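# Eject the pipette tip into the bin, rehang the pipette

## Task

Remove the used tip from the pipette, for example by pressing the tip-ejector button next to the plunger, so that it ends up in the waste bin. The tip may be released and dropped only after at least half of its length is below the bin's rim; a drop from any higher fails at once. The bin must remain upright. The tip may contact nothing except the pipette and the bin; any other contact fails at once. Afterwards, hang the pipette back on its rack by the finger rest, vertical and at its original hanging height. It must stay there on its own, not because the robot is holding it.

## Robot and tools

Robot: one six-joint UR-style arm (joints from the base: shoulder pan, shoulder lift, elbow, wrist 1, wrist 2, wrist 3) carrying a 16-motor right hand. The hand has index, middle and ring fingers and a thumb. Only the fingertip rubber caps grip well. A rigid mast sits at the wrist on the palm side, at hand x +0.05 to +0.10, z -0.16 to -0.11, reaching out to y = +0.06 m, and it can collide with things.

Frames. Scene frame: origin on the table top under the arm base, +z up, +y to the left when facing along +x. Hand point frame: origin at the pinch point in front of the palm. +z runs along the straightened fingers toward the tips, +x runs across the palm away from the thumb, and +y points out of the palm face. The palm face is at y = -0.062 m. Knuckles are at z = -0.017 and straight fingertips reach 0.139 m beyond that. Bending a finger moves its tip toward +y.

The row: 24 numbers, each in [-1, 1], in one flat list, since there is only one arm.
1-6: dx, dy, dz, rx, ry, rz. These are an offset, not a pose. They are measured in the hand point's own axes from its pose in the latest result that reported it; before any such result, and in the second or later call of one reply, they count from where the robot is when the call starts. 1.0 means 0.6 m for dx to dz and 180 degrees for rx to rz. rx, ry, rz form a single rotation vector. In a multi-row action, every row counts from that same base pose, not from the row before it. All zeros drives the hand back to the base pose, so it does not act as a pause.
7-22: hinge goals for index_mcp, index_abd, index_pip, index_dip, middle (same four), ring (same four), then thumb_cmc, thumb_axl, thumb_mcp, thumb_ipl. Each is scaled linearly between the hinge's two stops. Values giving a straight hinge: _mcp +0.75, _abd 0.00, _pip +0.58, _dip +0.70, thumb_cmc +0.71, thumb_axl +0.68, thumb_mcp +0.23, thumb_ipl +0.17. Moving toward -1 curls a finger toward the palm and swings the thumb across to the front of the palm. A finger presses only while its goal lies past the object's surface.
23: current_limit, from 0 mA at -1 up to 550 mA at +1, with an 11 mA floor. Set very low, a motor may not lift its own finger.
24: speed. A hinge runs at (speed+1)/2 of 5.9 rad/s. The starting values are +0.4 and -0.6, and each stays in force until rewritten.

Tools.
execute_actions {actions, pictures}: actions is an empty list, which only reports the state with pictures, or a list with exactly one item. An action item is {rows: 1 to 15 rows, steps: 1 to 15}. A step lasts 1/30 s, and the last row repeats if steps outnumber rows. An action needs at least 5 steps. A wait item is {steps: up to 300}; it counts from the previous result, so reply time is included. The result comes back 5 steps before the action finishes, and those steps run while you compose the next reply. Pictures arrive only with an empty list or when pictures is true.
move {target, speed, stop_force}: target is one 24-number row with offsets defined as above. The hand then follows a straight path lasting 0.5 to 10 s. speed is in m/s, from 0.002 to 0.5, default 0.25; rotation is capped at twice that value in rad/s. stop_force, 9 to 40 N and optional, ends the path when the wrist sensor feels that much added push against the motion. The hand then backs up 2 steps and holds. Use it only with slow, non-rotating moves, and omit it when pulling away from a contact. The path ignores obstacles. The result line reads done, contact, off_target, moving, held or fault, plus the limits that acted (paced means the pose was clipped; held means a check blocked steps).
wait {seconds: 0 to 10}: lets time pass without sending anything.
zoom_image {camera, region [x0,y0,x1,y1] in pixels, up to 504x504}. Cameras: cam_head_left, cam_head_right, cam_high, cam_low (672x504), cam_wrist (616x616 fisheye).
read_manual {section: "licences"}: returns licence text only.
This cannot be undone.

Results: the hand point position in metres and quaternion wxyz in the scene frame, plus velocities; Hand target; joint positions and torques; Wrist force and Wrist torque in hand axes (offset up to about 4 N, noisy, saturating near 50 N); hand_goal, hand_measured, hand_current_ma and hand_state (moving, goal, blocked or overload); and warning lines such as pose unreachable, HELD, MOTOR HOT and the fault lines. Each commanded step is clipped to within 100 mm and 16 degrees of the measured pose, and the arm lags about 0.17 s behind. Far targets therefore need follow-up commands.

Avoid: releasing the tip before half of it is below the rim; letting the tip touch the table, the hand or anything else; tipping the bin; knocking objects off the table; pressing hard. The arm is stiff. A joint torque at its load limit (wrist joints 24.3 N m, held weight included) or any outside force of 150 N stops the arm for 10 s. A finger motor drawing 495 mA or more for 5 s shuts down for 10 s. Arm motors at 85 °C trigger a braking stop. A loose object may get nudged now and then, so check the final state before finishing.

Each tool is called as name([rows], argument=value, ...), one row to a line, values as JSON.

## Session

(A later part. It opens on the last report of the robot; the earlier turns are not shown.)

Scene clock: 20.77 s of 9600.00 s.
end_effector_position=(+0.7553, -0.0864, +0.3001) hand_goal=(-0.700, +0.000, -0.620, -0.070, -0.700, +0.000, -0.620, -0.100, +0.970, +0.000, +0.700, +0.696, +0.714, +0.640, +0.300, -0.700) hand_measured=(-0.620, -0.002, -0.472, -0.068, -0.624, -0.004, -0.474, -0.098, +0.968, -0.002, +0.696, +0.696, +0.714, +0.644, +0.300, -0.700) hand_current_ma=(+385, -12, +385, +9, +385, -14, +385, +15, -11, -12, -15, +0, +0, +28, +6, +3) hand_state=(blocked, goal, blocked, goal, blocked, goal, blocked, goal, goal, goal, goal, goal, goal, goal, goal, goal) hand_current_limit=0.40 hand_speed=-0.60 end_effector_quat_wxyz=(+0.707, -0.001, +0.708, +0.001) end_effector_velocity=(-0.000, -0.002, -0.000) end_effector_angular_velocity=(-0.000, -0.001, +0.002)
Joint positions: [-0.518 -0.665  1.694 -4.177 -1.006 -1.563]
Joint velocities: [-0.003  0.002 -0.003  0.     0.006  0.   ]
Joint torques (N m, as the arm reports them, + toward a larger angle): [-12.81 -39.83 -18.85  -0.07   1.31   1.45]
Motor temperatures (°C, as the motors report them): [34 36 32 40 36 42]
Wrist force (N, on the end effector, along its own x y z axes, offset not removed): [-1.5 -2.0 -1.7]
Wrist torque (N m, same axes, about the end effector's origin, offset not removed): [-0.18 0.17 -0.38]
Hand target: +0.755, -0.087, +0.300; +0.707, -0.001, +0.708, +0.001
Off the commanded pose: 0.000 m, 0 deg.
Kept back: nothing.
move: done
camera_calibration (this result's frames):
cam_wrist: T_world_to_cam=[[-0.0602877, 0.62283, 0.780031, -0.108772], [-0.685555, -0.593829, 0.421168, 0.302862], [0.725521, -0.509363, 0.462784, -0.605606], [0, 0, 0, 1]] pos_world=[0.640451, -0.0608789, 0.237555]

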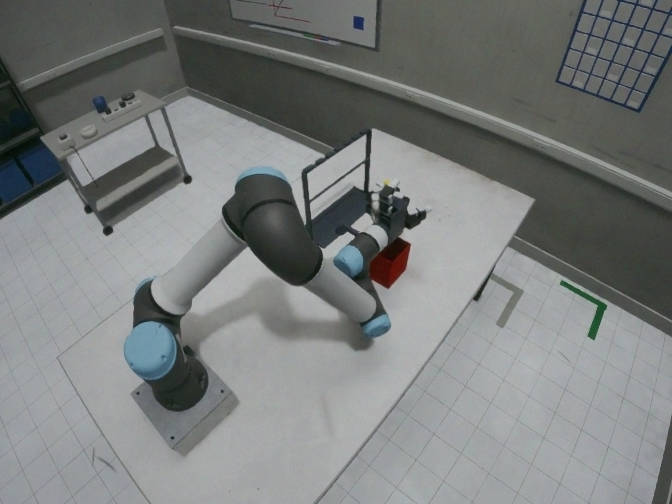

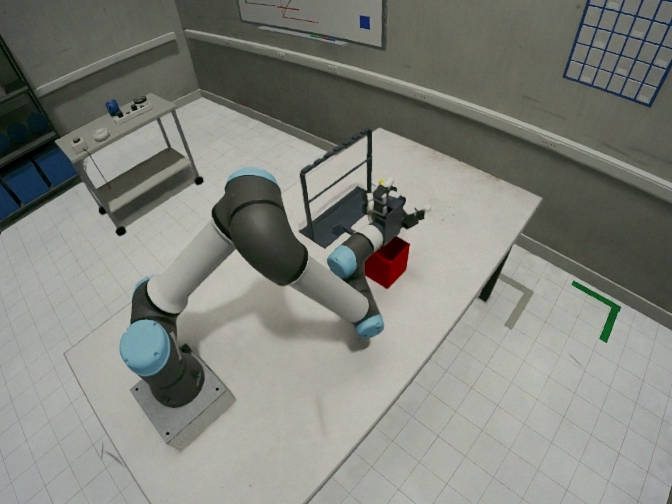

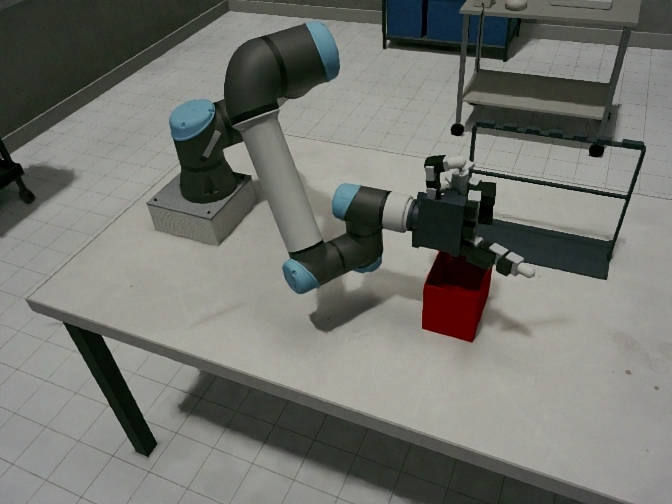

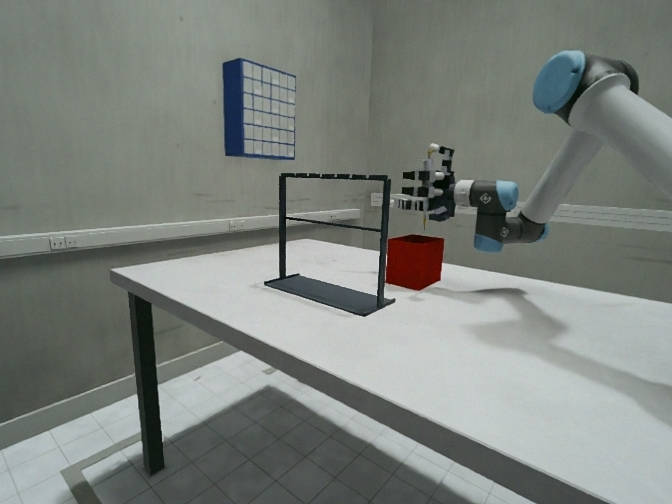

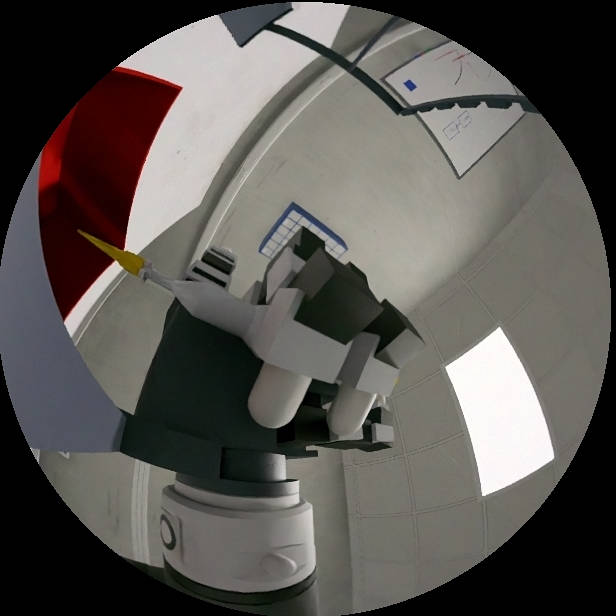

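move(target=[0.1085,0,0,0,0,0, -0.70,0,-0.62,-0.07, -0.70,0,-0.62,-0.1, 0.97,0,0.7,0.696, 0.714,0.64,0.30,-0.70, 0.4,-0.6], speed=0.07)

move(target=[0,0,0,0,0,0, -0.70,0,-0.62,-0.07, -0.70,0,-0.62,-0.1, 0.97,0,0.7,0.696, 0.714,0.64,0.06,-0.70, 0.4,-0.75], speed=0.05)

zoom_image(camera="cam_low", region=[380, 150, 480, 290])

zoom_image(camera="cam_high", region=[410, 160, 510, 260])

Scene clock: 22.43 s of 9600.00 s.
end_effector_position=(+0.7552, -0.0865, +0.2352) hand_goal=(-0.700, +0.000, -0.620, -0.070, -0.700, +0.000, -0.620, -0.100, +0.970, +0.000, +0.700, +0.696, +0.714, +0.640, +0.300, -0.700) hand_measured=(-0.620, -0.002, -0.472, -0.068, -0.624, -0.004, -0.474, -0.098, +0.968, -0.002, +0.696, +0.696, +0.714, +0.644, +0.300, -0.700) hand_current_ma=(+385, -12, +385, +9, +385, -14, +385, +15, -11, -13, -15, +0, +0, +28, +6, +3) hand_state=(blocked, goal, blocked, goal, blocked, goal, blocked, goal, goal, goal, goal, goal, goal, goal, goal, goal) hand_current_limit=0.40 hand_speed=-0.60 end_effector_quat_wxyz=(+0.707, -0.001, +0.708, +0.001) end_effector_velocity=(+0.000, +0.000, -0.002) end_effector_angular_velocity=(+0.001, +0.000, -0.000)
Joint positions: [-0.517 -0.53   1.651 -4.27  -1.007 -1.563]
Joint velocities: [ 0.     0.004 -0.002 -0.002 -0.001  0.   ]
Joint torques (N m, as the arm reports them, + toward a larger angle): [ 11.28 -41.86 -18.36  -3.62  -1.35   1.45]
Motor temperatures (°C, as the motors report them): [34 36 32 40 36 42]
Wrist force (N, on the end effector, along its own x y z axes, offset not removed): [-3.4 1.7 0.9]
Wrist torque (N m, same axes, about the end effector's origin, offset not removed): [0.09 0.37 -0.54]
Hand target: +0.755, -0.086, +0.235; +0.707, -0.001, +0.708, +0.001
Off the commanded pose: 0.000 m, 0 deg.
Kept back: nothing.
move: done
camera_calibration (this result's frames):
cam_wrist: T_world_to_cam=[[-0.0602644, 0.622855, 0.780013, -0.0581382], [-0.685545, -0.593813, 0.421205, 0.330106], [0.725532, -0.509351, 0.462781, -0.575583], [0, 0, 0, 1]] pos_world=[0.640402, -0.0609408, 0.172675]

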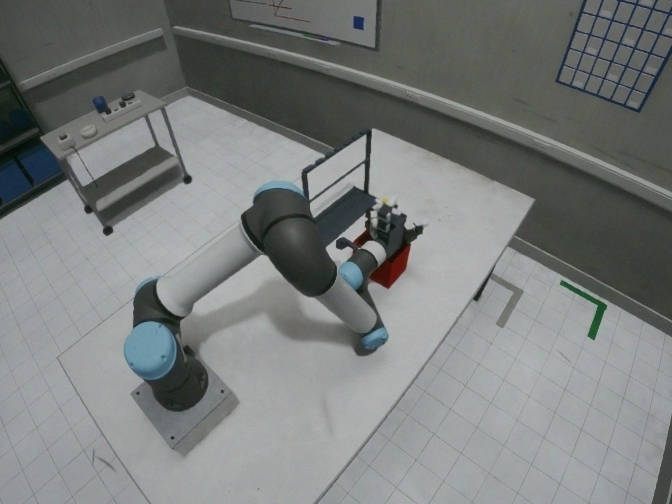

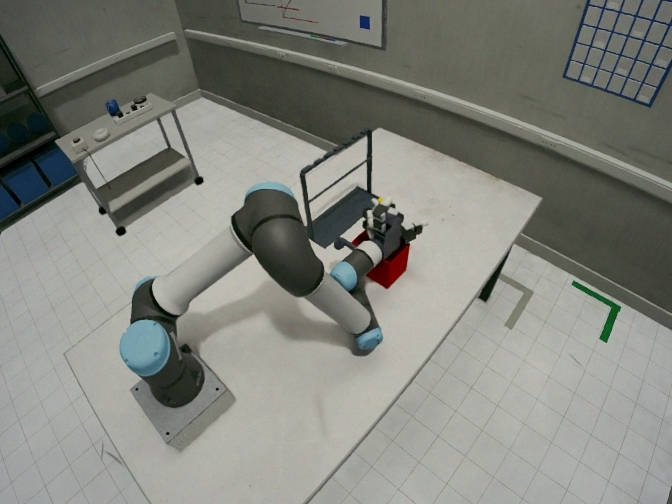

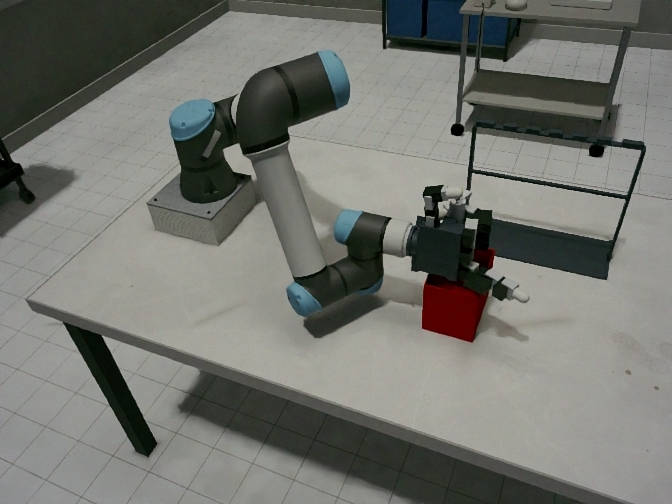

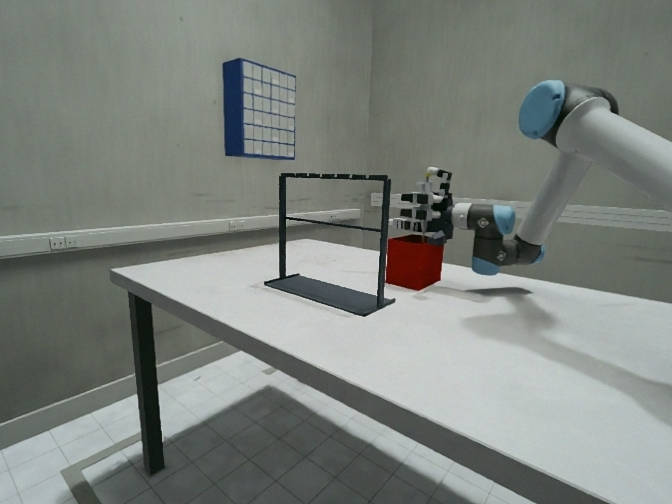

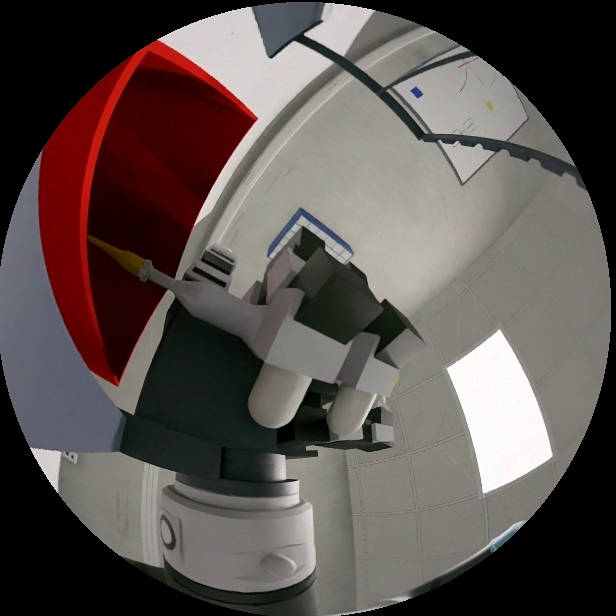

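Scene clock: 23.20 s of 9600.00 s.
end_effector_position=(+0.7552, -0.0865, +0.2352) hand_goal=(-0.700, +0.000, -0.620, -0.070, -0.700, +0.000, -0.620, -0.100, +0.970, +0.000, +0.700, +0.696, +0.714, +0.640, +0.060, -0.700) hand_measured=(-0.620, -0.002, -0.472, -0.068, -0.624, -0.004, -0.474, -0.098, +0.968, -0.002, +0.696, +0.696, +0.714, +0.644, +0.060, -0.700) hand_current_ma=(+385, -12, +385, +9, +385, -14, +385, +15, -11, -13, -15, +0, +0, +28, -4, +3) hand_state=(blocked, goal, blocked, goal, blocked, goal, blocked, goal, goal, goal, goal, goal, goal, goal, goal, goal) hand_current_limit=0.40 hand_speed=-0.75 end_effector_quat_wxyz=(+0.707, -0.001, +0.708, +0.001) end_effector_velocity=(-0.000, -0.001, +0.001) end_effector_angular_velocity=(-0.001, -0.002, -0.000)
Joint positions: [-0.517 -0.53   1.651 -4.27  -1.007 -1.563]
Joint velocities: [-0.001 -0.    -0.001 -0.001  0.001 -0.   ]
Joint torques (N m, as the arm reports them, + toward a larger angle): [ 11.35 -59.01  -4.19  -0.14  -1.22   0.35]
Motor temperatures (°C, as the motors report them): [34 36 32 40 36 42]
Wrist force (N, on the end effector, along its own x y z axes, offset not removed): [-2.6 -3.7 1.3]
Wrist torque (N m, same axes, about the end effector's origin, offset not removed): [-0.60 0.43 -0.56]
Hand target: +0.755, -0.086, +0.235; +0.707, -0.001, +0.708, +0.001
Off the commanded pose: 0.000 m, 0 deg.
Kept back: nothing.
move: done
camera_calibration (this result's frames):
cam_wrist: T_world_to_cam=[[-0.0603111, 0.622868, 0.779999, -0.0581089], [-0.685569, -0.593807, 0.421175, 0.330128], [0.725505, -0.509342, 0.462832, -0.575599], [0, 0, 0, 1]] pos_world=[0.640421, -0.0609501, 0.172689]

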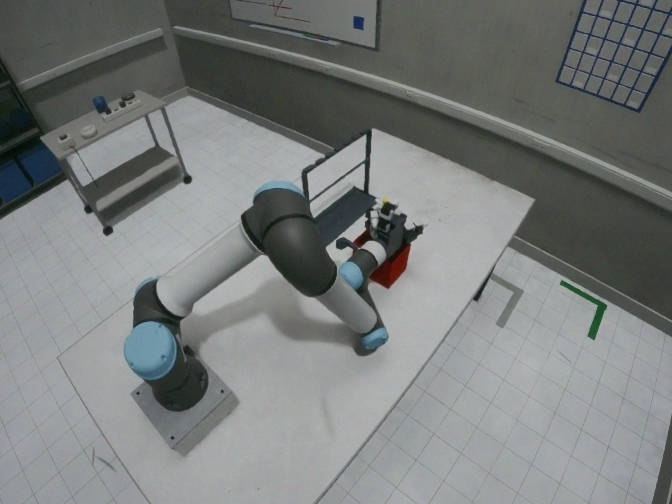

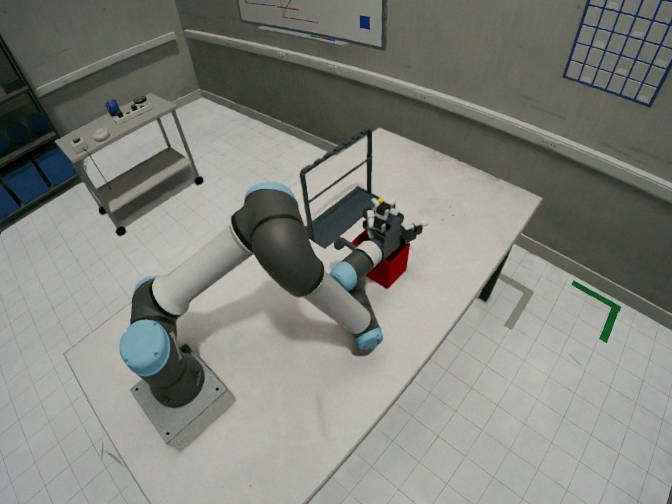

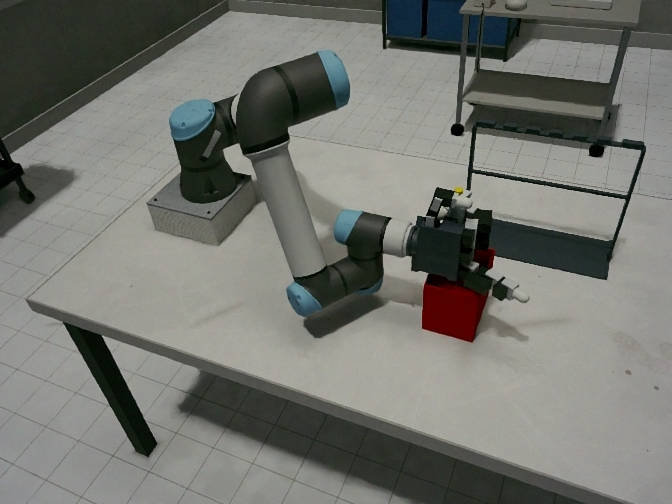

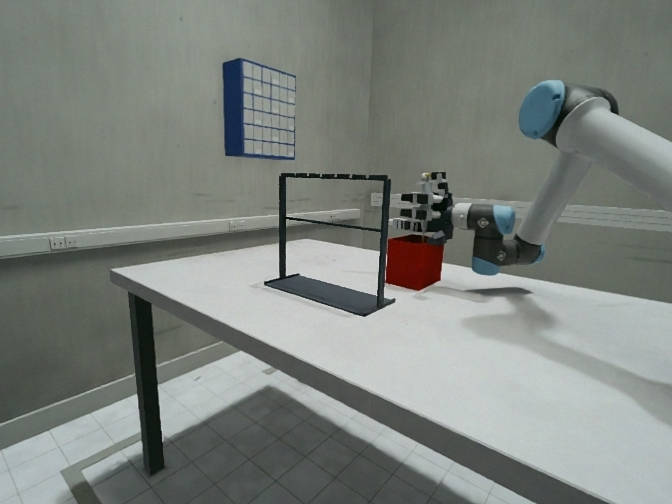

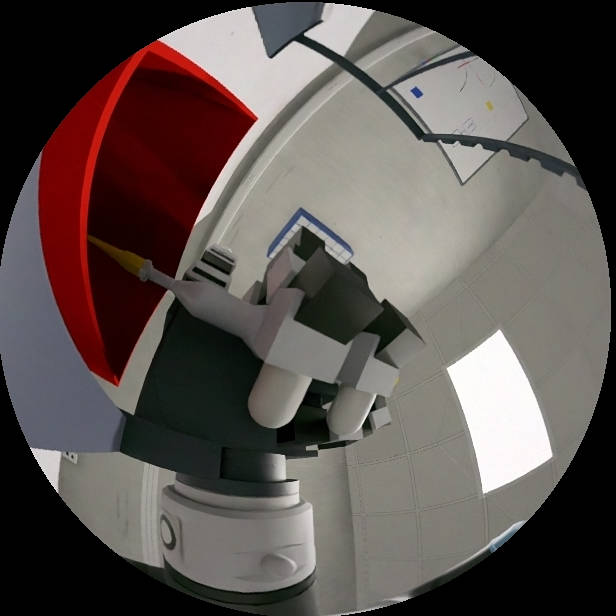

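Region (380, 150, 480, 290) of cam_low's 672x504 image, scaled by 3.600, with more detail than that image has; it fills the left 360 columns of this view, and the rest is white.

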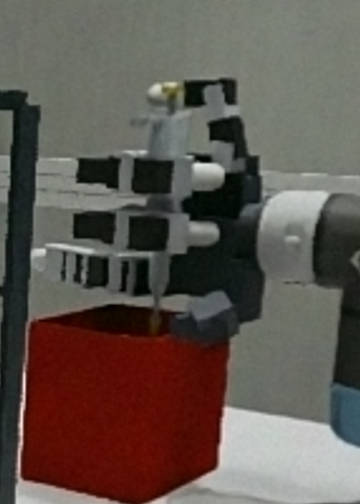

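Region (410, 160, 510, 260) of cam_high's 672x504 image, scaled by 5.040, with more detail than that image has.

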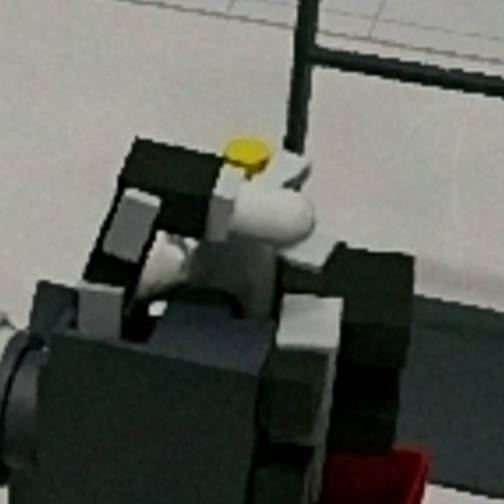

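Tip is well inside the bin and the thumb is over the ejector. Press.

move(target=[0,0,0,0,0,0, -0.70,0,-0.62,-0.07, -0.70,0,-0.62,-0.1, 0.97,0,0.7,0.696, 0.714,0.64,0.03,-1.0, 0.75,-0.8], speed=0.05)

Scene clock: 24.33 s of 9600.00 s.
end_effector_position=(+0.7552, -0.0865, +0.2352) hand_goal=(-0.700, +0.000, -0.620, -0.070, -0.700, +0.000, -0.620, -0.100, +0.970, +0.000, +0.700, +0.696, +0.714, +0.640, +0.030, -1.000) hand_measured=(-0.620, -0.002, -0.480, -0.058, -0.624, -0.006, -0.480, -0.098, +0.968, -0.002, +0.696, +0.696, +0.718, +0.638, +0.062, -0.842) hand_current_ma=(+423, -7, +481, +57, +413, -31, +481, +15, -11, -13, -15, +0, +21, -14, +228, +481) hand_state=(blocked, goal, blocked, goal, blocked, goal, blocked, goal, goal, goal, goal, goal, goal, goal, blocked, blocked) hand_current_limit=0.75 hand_speed=-0.80 end_effector_quat_wxyz=(+0.707, -0.001, +0.708, +0.001) end_effector_velocity=(+0.000, -0.000, +0.000) end_effector_angular_velocity=(-0.001, -0.001, -0.000)
Joint positions: [-0.517 -0.53   1.651 -4.27  -1.007 -1.563]
Joint velocities: [ 0.     0.    -0.001 -0.    -0.001 -0.   ]
Joint torques (N m, as the arm reports them, + toward a larger angle): [ 10.62 -58.31  -0.97  -0.24  -1.35  -0.32]
Motor temperatures (°C, as the motors report them): [34 36 32 40 36 42]
Wrist force (N, on the end effector, along its own x y z axes, offset not removed): [0.5 -3.4 1.6]
Wrist torque (N m, same axes, about the end effector's origin, offset not removed): [-0.77 -0.05 -0.30]
Hand target: +0.755, -0.086, +0.235; +0.707, -0.001, +0.708, +0.001
Off the commanded pose: 0.000 m, 0 deg.
Kept back: nothing.
move: done
camera_calibration (this result's frames):
cam_wrist: T_world_to_cam=[[-0.0603143, 0.62287, 0.779997, -0.0581091], [-0.685571, -0.593806, 0.421174, 0.330128], [0.725503, -0.50934, 0.462837, -0.575601], [0, 0, 0, 1]] pos_world=[0.640422, -0.0609504, 0.172693]

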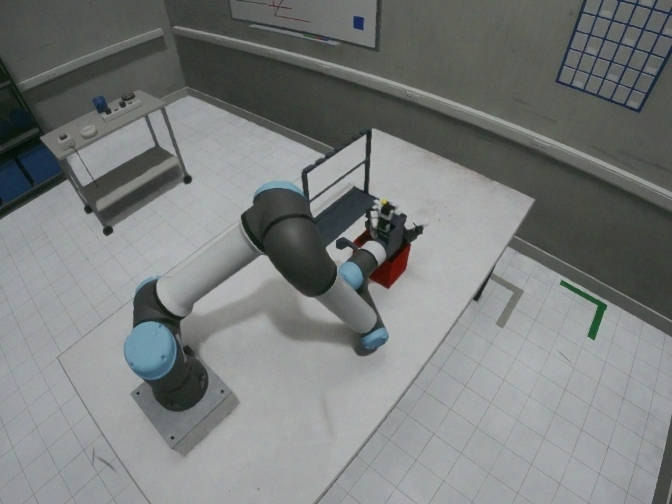

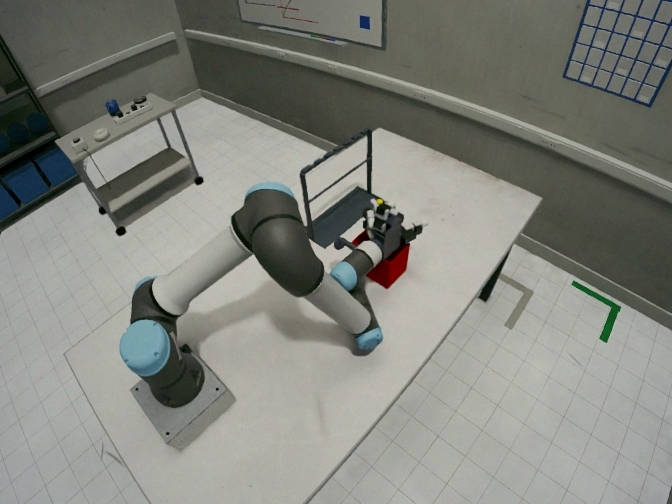

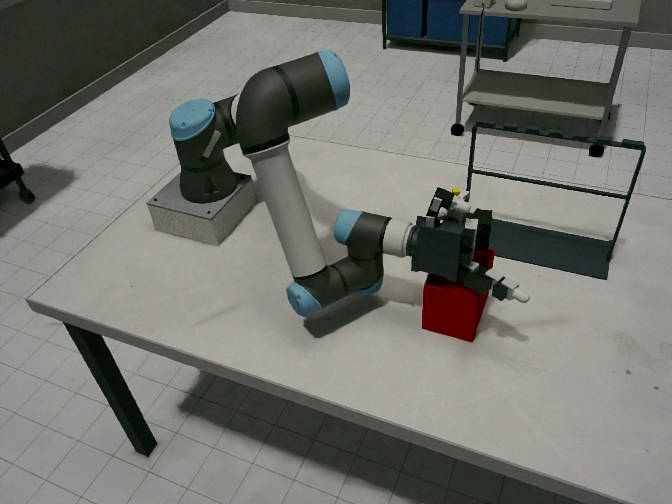

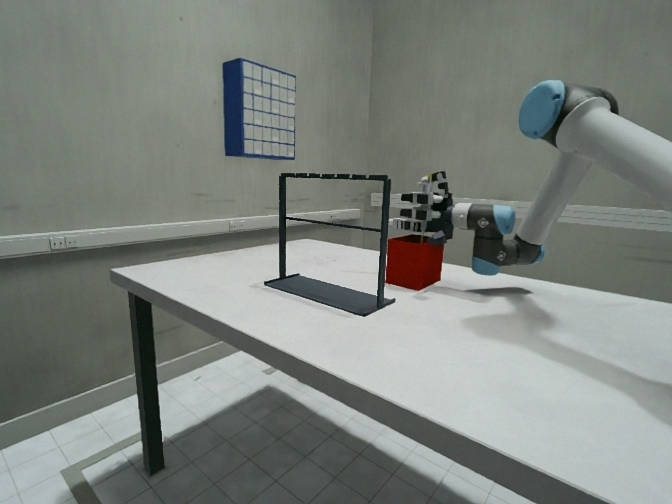

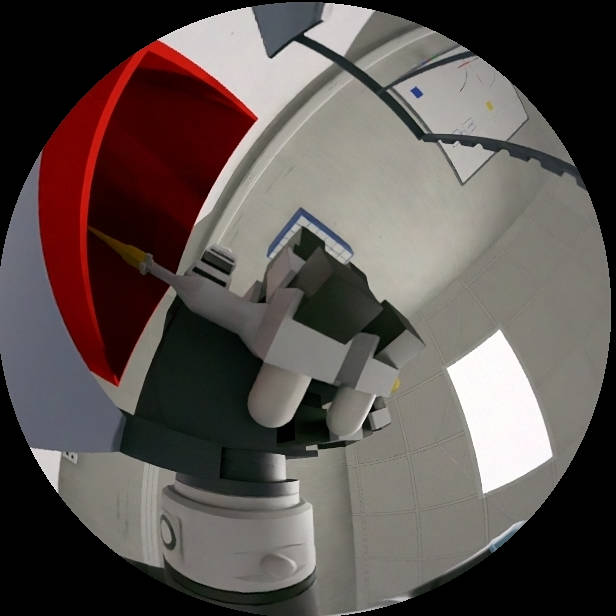

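execute_actions([
  {"steps": 20},
], pictures=true)

zoom_image(camera="cam_high", region=[410, 160, 510, 260])

Scene clock: 25.00 s of 9600.00 s.
end_effector_position=(+0.7552, -0.0865, +0.2352) hand_goal=(-0.700, +0.000, -0.620, -0.070, -0.700, +0.000, -0.620, -0.100, +0.970, +0.000, +0.700, +0.696, +0.714, +0.640, +0.030, -1.000) hand_measured=(-0.620, -0.002, -0.480, -0.058, -0.624, -0.006, -0.480, -0.098, +0.968, -0.002, +0.696, +0.696, +0.718, +0.638, +0.062, -0.842) hand_current_ma=(+423, -7, +481, +57, +413, -31, +481, +15, -11, -13, -15, +0, +21, -14, +228, +481) hand_state=(blocked, goal, blocked, goal, blocked, goal, blocked, goal, goal, goal, goal, goal, goal, goal, blocked, blocked) hand_current_limit=0.75 hand_speed=-0.80 end_effector_quat_wxyz=(+0.707, -0.001, +0.708, +0.001) end_effector_velocity=(-0.000, -0.000, +0.000) end_effector_angular_velocity=(-0.001, -0.002, +0.001)
Joint positions: [-0.517 -0.53   1.651 -4.27  -1.007 -1.563]
Joint velocities: [-0.    -0.    -0.001 -0.001  0.001 -0.   ]
Joint torques (N m, as the arm reports them, + toward a larger angle): [ 10.68 -55.59  -0.37  -0.23  -1.17  -0.19]
Motor temperatures (°C, as the motors report them): [34 36 32 40 36 42]
Wrist force (N, on the end effector, along its own x y z axes, offset not removed): [2.2 -0.3 2.8]
Wrist torque (N m, same axes, about the end effector's origin, offset not removed): [-0.45 -0.20 -0.10]
Hand target: +0.755, -0.086, +0.235; +0.707, -0.001, +0.708, +0.001
Off the commanded pose: 0.000 m, 0 deg.
Kept back: nothing.
Steps of this call (steps 1 to 20: nothing new was sent). Readings (end_effector_position | what the end effector reports):
1: (+0.7552, -0.0865, +0.2352) | hand_goal=(-0.700, +0.000, -0.620, -0.070, -0.700, +0.000, -0.620, -0.100, +0.970, +0.000, +0.700, +0.696, +0.714, +0.640, +0.030, -1.000) hand_measured=(-0.620, -0.002, -0.480, -0.058, -0.624, -0.006, -0.480, -0.098, +0.968, -0.002, +0.696, +0.696, +0.718, +0.638, +0.062, -0.842) hand_current_ma=(+423, -7, +481, +57, +413, -31, +481, +15, -11, -13, -15, +0, +21, -14, +228, +481) hand_state=(blocked, goal, blocked, goal, blocked, goal, blocked, goal, goal, goal, goal, goal, goal, goal, blocked, blocked) hand_current_limit=0.75 hand_speed=-0.80
2: (+0.7552, -0.0865, +0.2352) | hand_goal=(-0.700, +0.000, -0.620, -0.070, -0.700, +0.000, -0.620, -0.100, +0.970, +0.000, +0.700, +0.696, +0.714, +0.640, +0.030, -1.000) hand_measured=(-0.620, -0.002, -0.480, -0.058, -0.624, -0.006, -0.480, -0.098, +0.968, -0.002, +0.696, +0.696, +0.718, +0.638, +0.062, -0.842) hand_current_ma=(+423, -7, +481, +57, +413, -31, +481, +15, -11, -13, -15, +0, +21, -14, +228, +481) hand_state=(blocked, goal, blocked, goal, blocked, goal, blocked, goal, goal, goal, goal, goal, goal, goal, blocked, blocked) hand_current_limit=0.75 hand_speed=-0.80
4: (+0.7552, -0.0865, +0.2352) | hand_goal=(-0.700, +0.000, -0.620, -0.070, -0.700, +0.000, -0.620, -0.100, +0.970, +0.000, +0.700, +0.696, +0.714, +0.640, +0.030, -1.000) hand_measured=(-0.620, -0.002, -0.480, -0.058, -0.624, -0.006, -0.480, -0.098, +0.968, -0.002, +0.696, +0.696, +0.718, +0.638, +0.062, -0.842) hand_current_ma=(+423, -7, +481, +57, +413, -31, +481, +15, -11, -13, -15, +0, +21, -14, +228, +481) hand_state=(blocked, goal, blocked, goal, blocked, goal, blocked, goal, goal, goal, goal, goal, goal, goal, blocked, blocked) hand_current_limit=0.75 hand_speed=-0.80
8: (+0.7552, -0.0865, +0.2352) | hand_goal=(-0.700, +0.000, -0.620, -0.070, -0.700, +0.000, -0.620, -0.100, +0.970, +0.000, +0.700, +0.696, +0.714, +0.640, +0.030, -1.000) hand_measured=(-0.620, -0.002, -0.480, -0.058, -0.624, -0.006, -0.480, -0.098, +0.968, -0.002, +0.696, +0.696, +0.718, +0.638, +0.062, -0.842) hand_current_ma=(+423, -7, +481, +57, +413, -31, +481, +15, -11, -13, -15, +0, +21, -14, +228, +481) hand_state=(blocked, goal, blocked, goal, blocked, goal, blocked, goal, goal, goal, goal, goal, goal, goal, blocked, blocked) hand_current_limit=0.75 hand_speed=-0.80
20: the state above
camera_calibration (this result's frames):
cam_wrist: T_world_to_cam=[[-0.0603142, 0.62287, 0.779997, -0.0581092], [-0.685571, -0.593806, 0.421174, 0.330128], [0.725503, -0.50934, 0.462836, -0.575601], [0, 0, 0, 1]] pos_world=[0.640422, -0.0609504, 0.172693]

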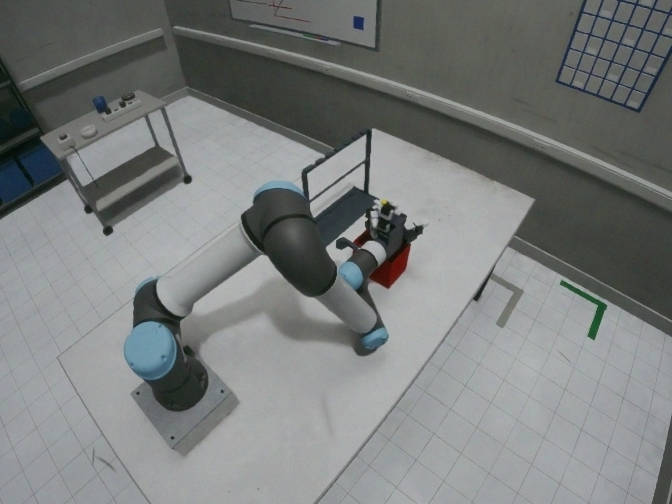

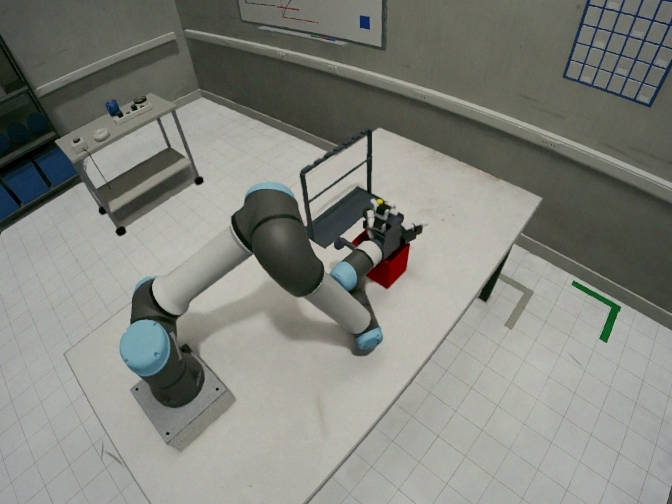

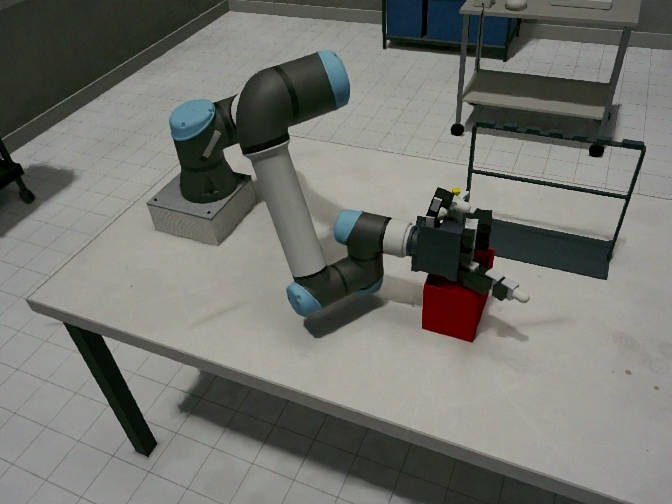

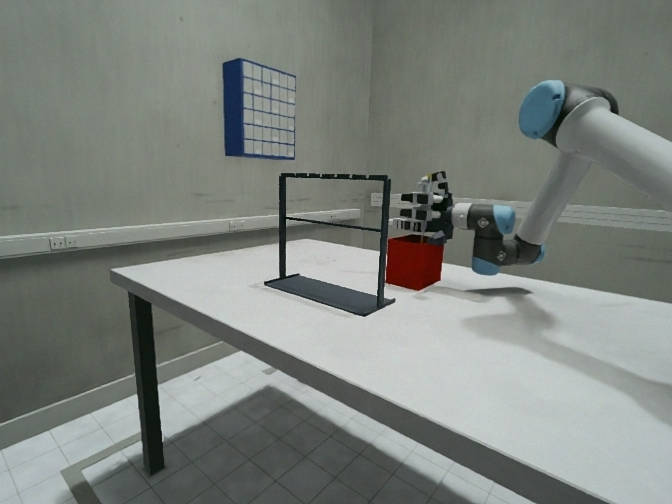

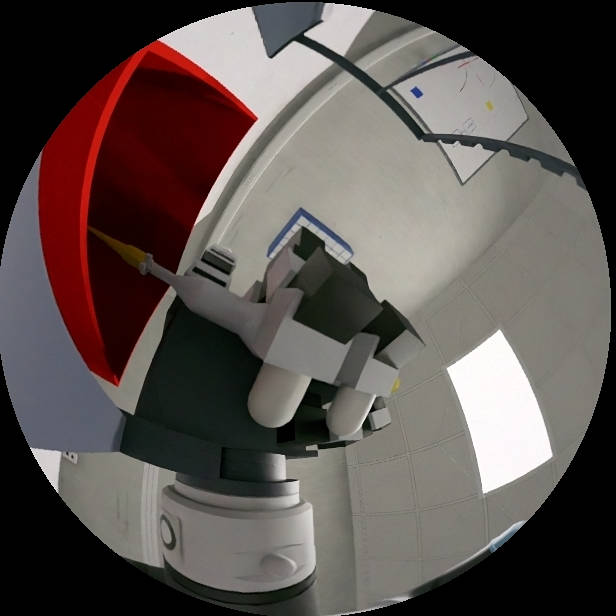

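Region (410, 160, 510, 260) of cam_high's 672x504 image, scaled by 5.040, with more detail than that image has.

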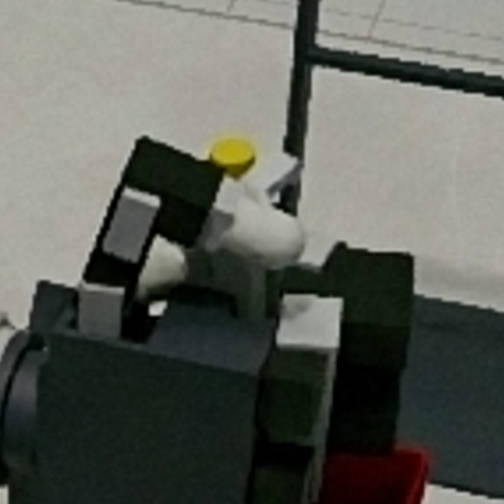

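move(target=[0,0,0,0,0,0, -0.70,0,-0.62,-0.07, -0.70,0,-0.62,-0.1, 0.97,0,0.7,0.696, 0.714,0.64,-0.04,-1.0, 0.79,-0.85], speed=0.05)

Scene clock: 26.33 s of 9600.00 s.
end_effector_position=(+0.7552, -0.0865, +0.2352) hand_goal=(-0.700, +0.000, -0.620, -0.070, -0.700, +0.000, -0.620, -0.100, +0.970, +0.000, +0.700, +0.696, +0.714, +0.640, -0.040, -1.000) hand_measured=(-0.620, -0.002, -0.480, -0.058, -0.624, -0.006, -0.480, -0.098, +0.968, -0.002, +0.696, +0.696, +0.718, +0.638, +0.062, -0.842) hand_current_ma=(+423, -7, +492, +57, +413, -31, +492, +15, -11, -13, -15, +0, +21, -14, +492, +492) hand_state=(blocked, goal, blocked, goal, blocked, goal, blocked, goal, goal, goal, goal, goal, goal, goal, blocked, blocked) hand_current_limit=0.79 hand_speed=-0.85 end_effector_quat_wxyz=(+0.707, -0.001, +0.708, +0.001) end_effector_velocity=(+0.000, -0.000, +0.000) end_effector_angular_velocity=(-0.000, -0.001, -0.002)
Joint positions: [-0.517 -0.53   1.651 -4.27  -1.007 -1.563]
Joint velocities: [-0.     0.    -0.001 -0.    -0.002  0.   ]
Joint torques (N m, as the arm reports them, + toward a larger angle): [ 11.27 -54.36  -0.68  -0.51  -1.44  -0.24]
Motor temperatures (°C, as the motors report them): [34 36 32 40 36 42]
Wrist force (N, on the end effector, along its own x y z axes, offset not removed): [3.0 -1.0 3.1]
Wrist torque (N m, same axes, about the end effector's origin, offset not removed): [-0.54 -0.68 -0.05]
Hand target: +0.755, -0.086, +0.235; +0.707, -0.001, +0.708, +0.001
Off the commanded pose: 0.000 m, 0 deg.
Kept back: nothing.
move: done
camera_calibration (this result's frames):
cam_wrist: T_world_to_cam=[[-0.0603144, 0.62287, 0.779997, -0.0581091], [-0.685571, -0.593806, 0.421174, 0.330128], [0.725503, -0.50934, 0.462837, -0.575601], [0, 0, 0, 1]] pos_world=[0.640422, -0.0609504, 0.172693]

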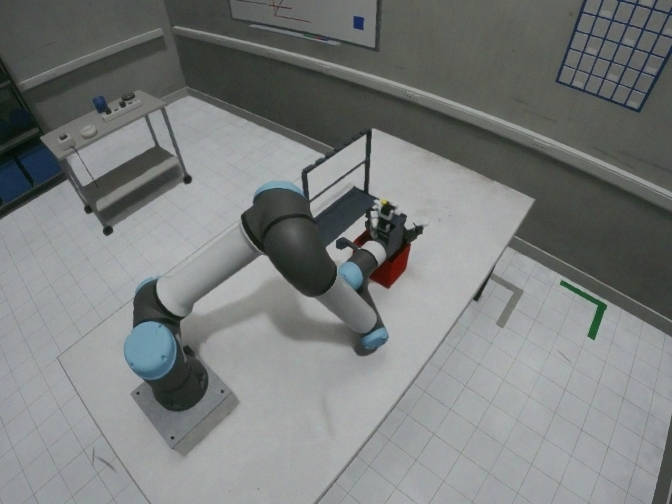

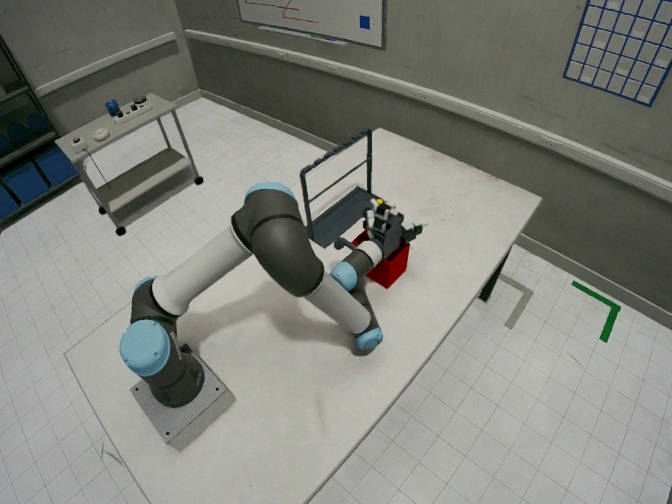

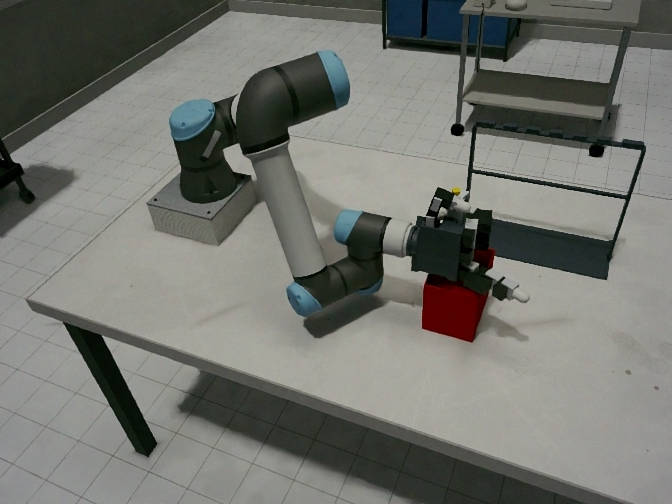

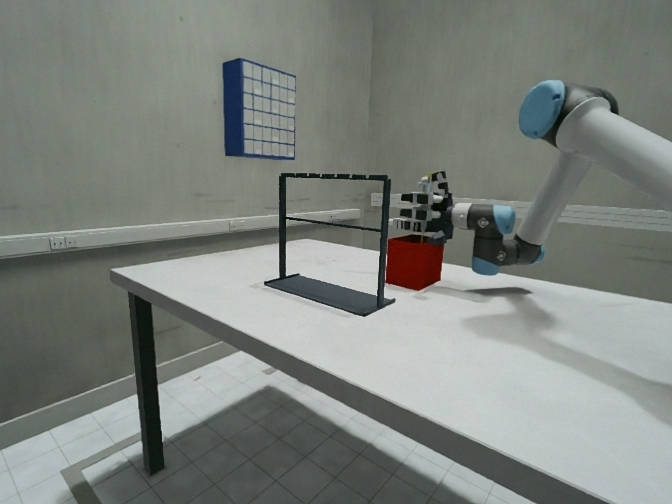

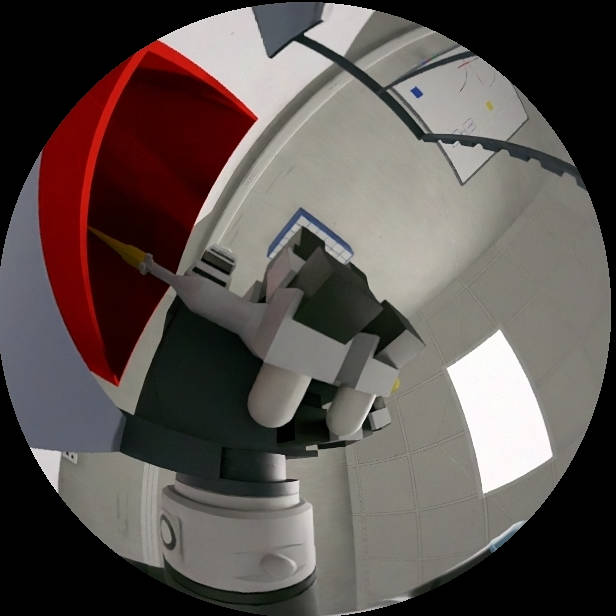

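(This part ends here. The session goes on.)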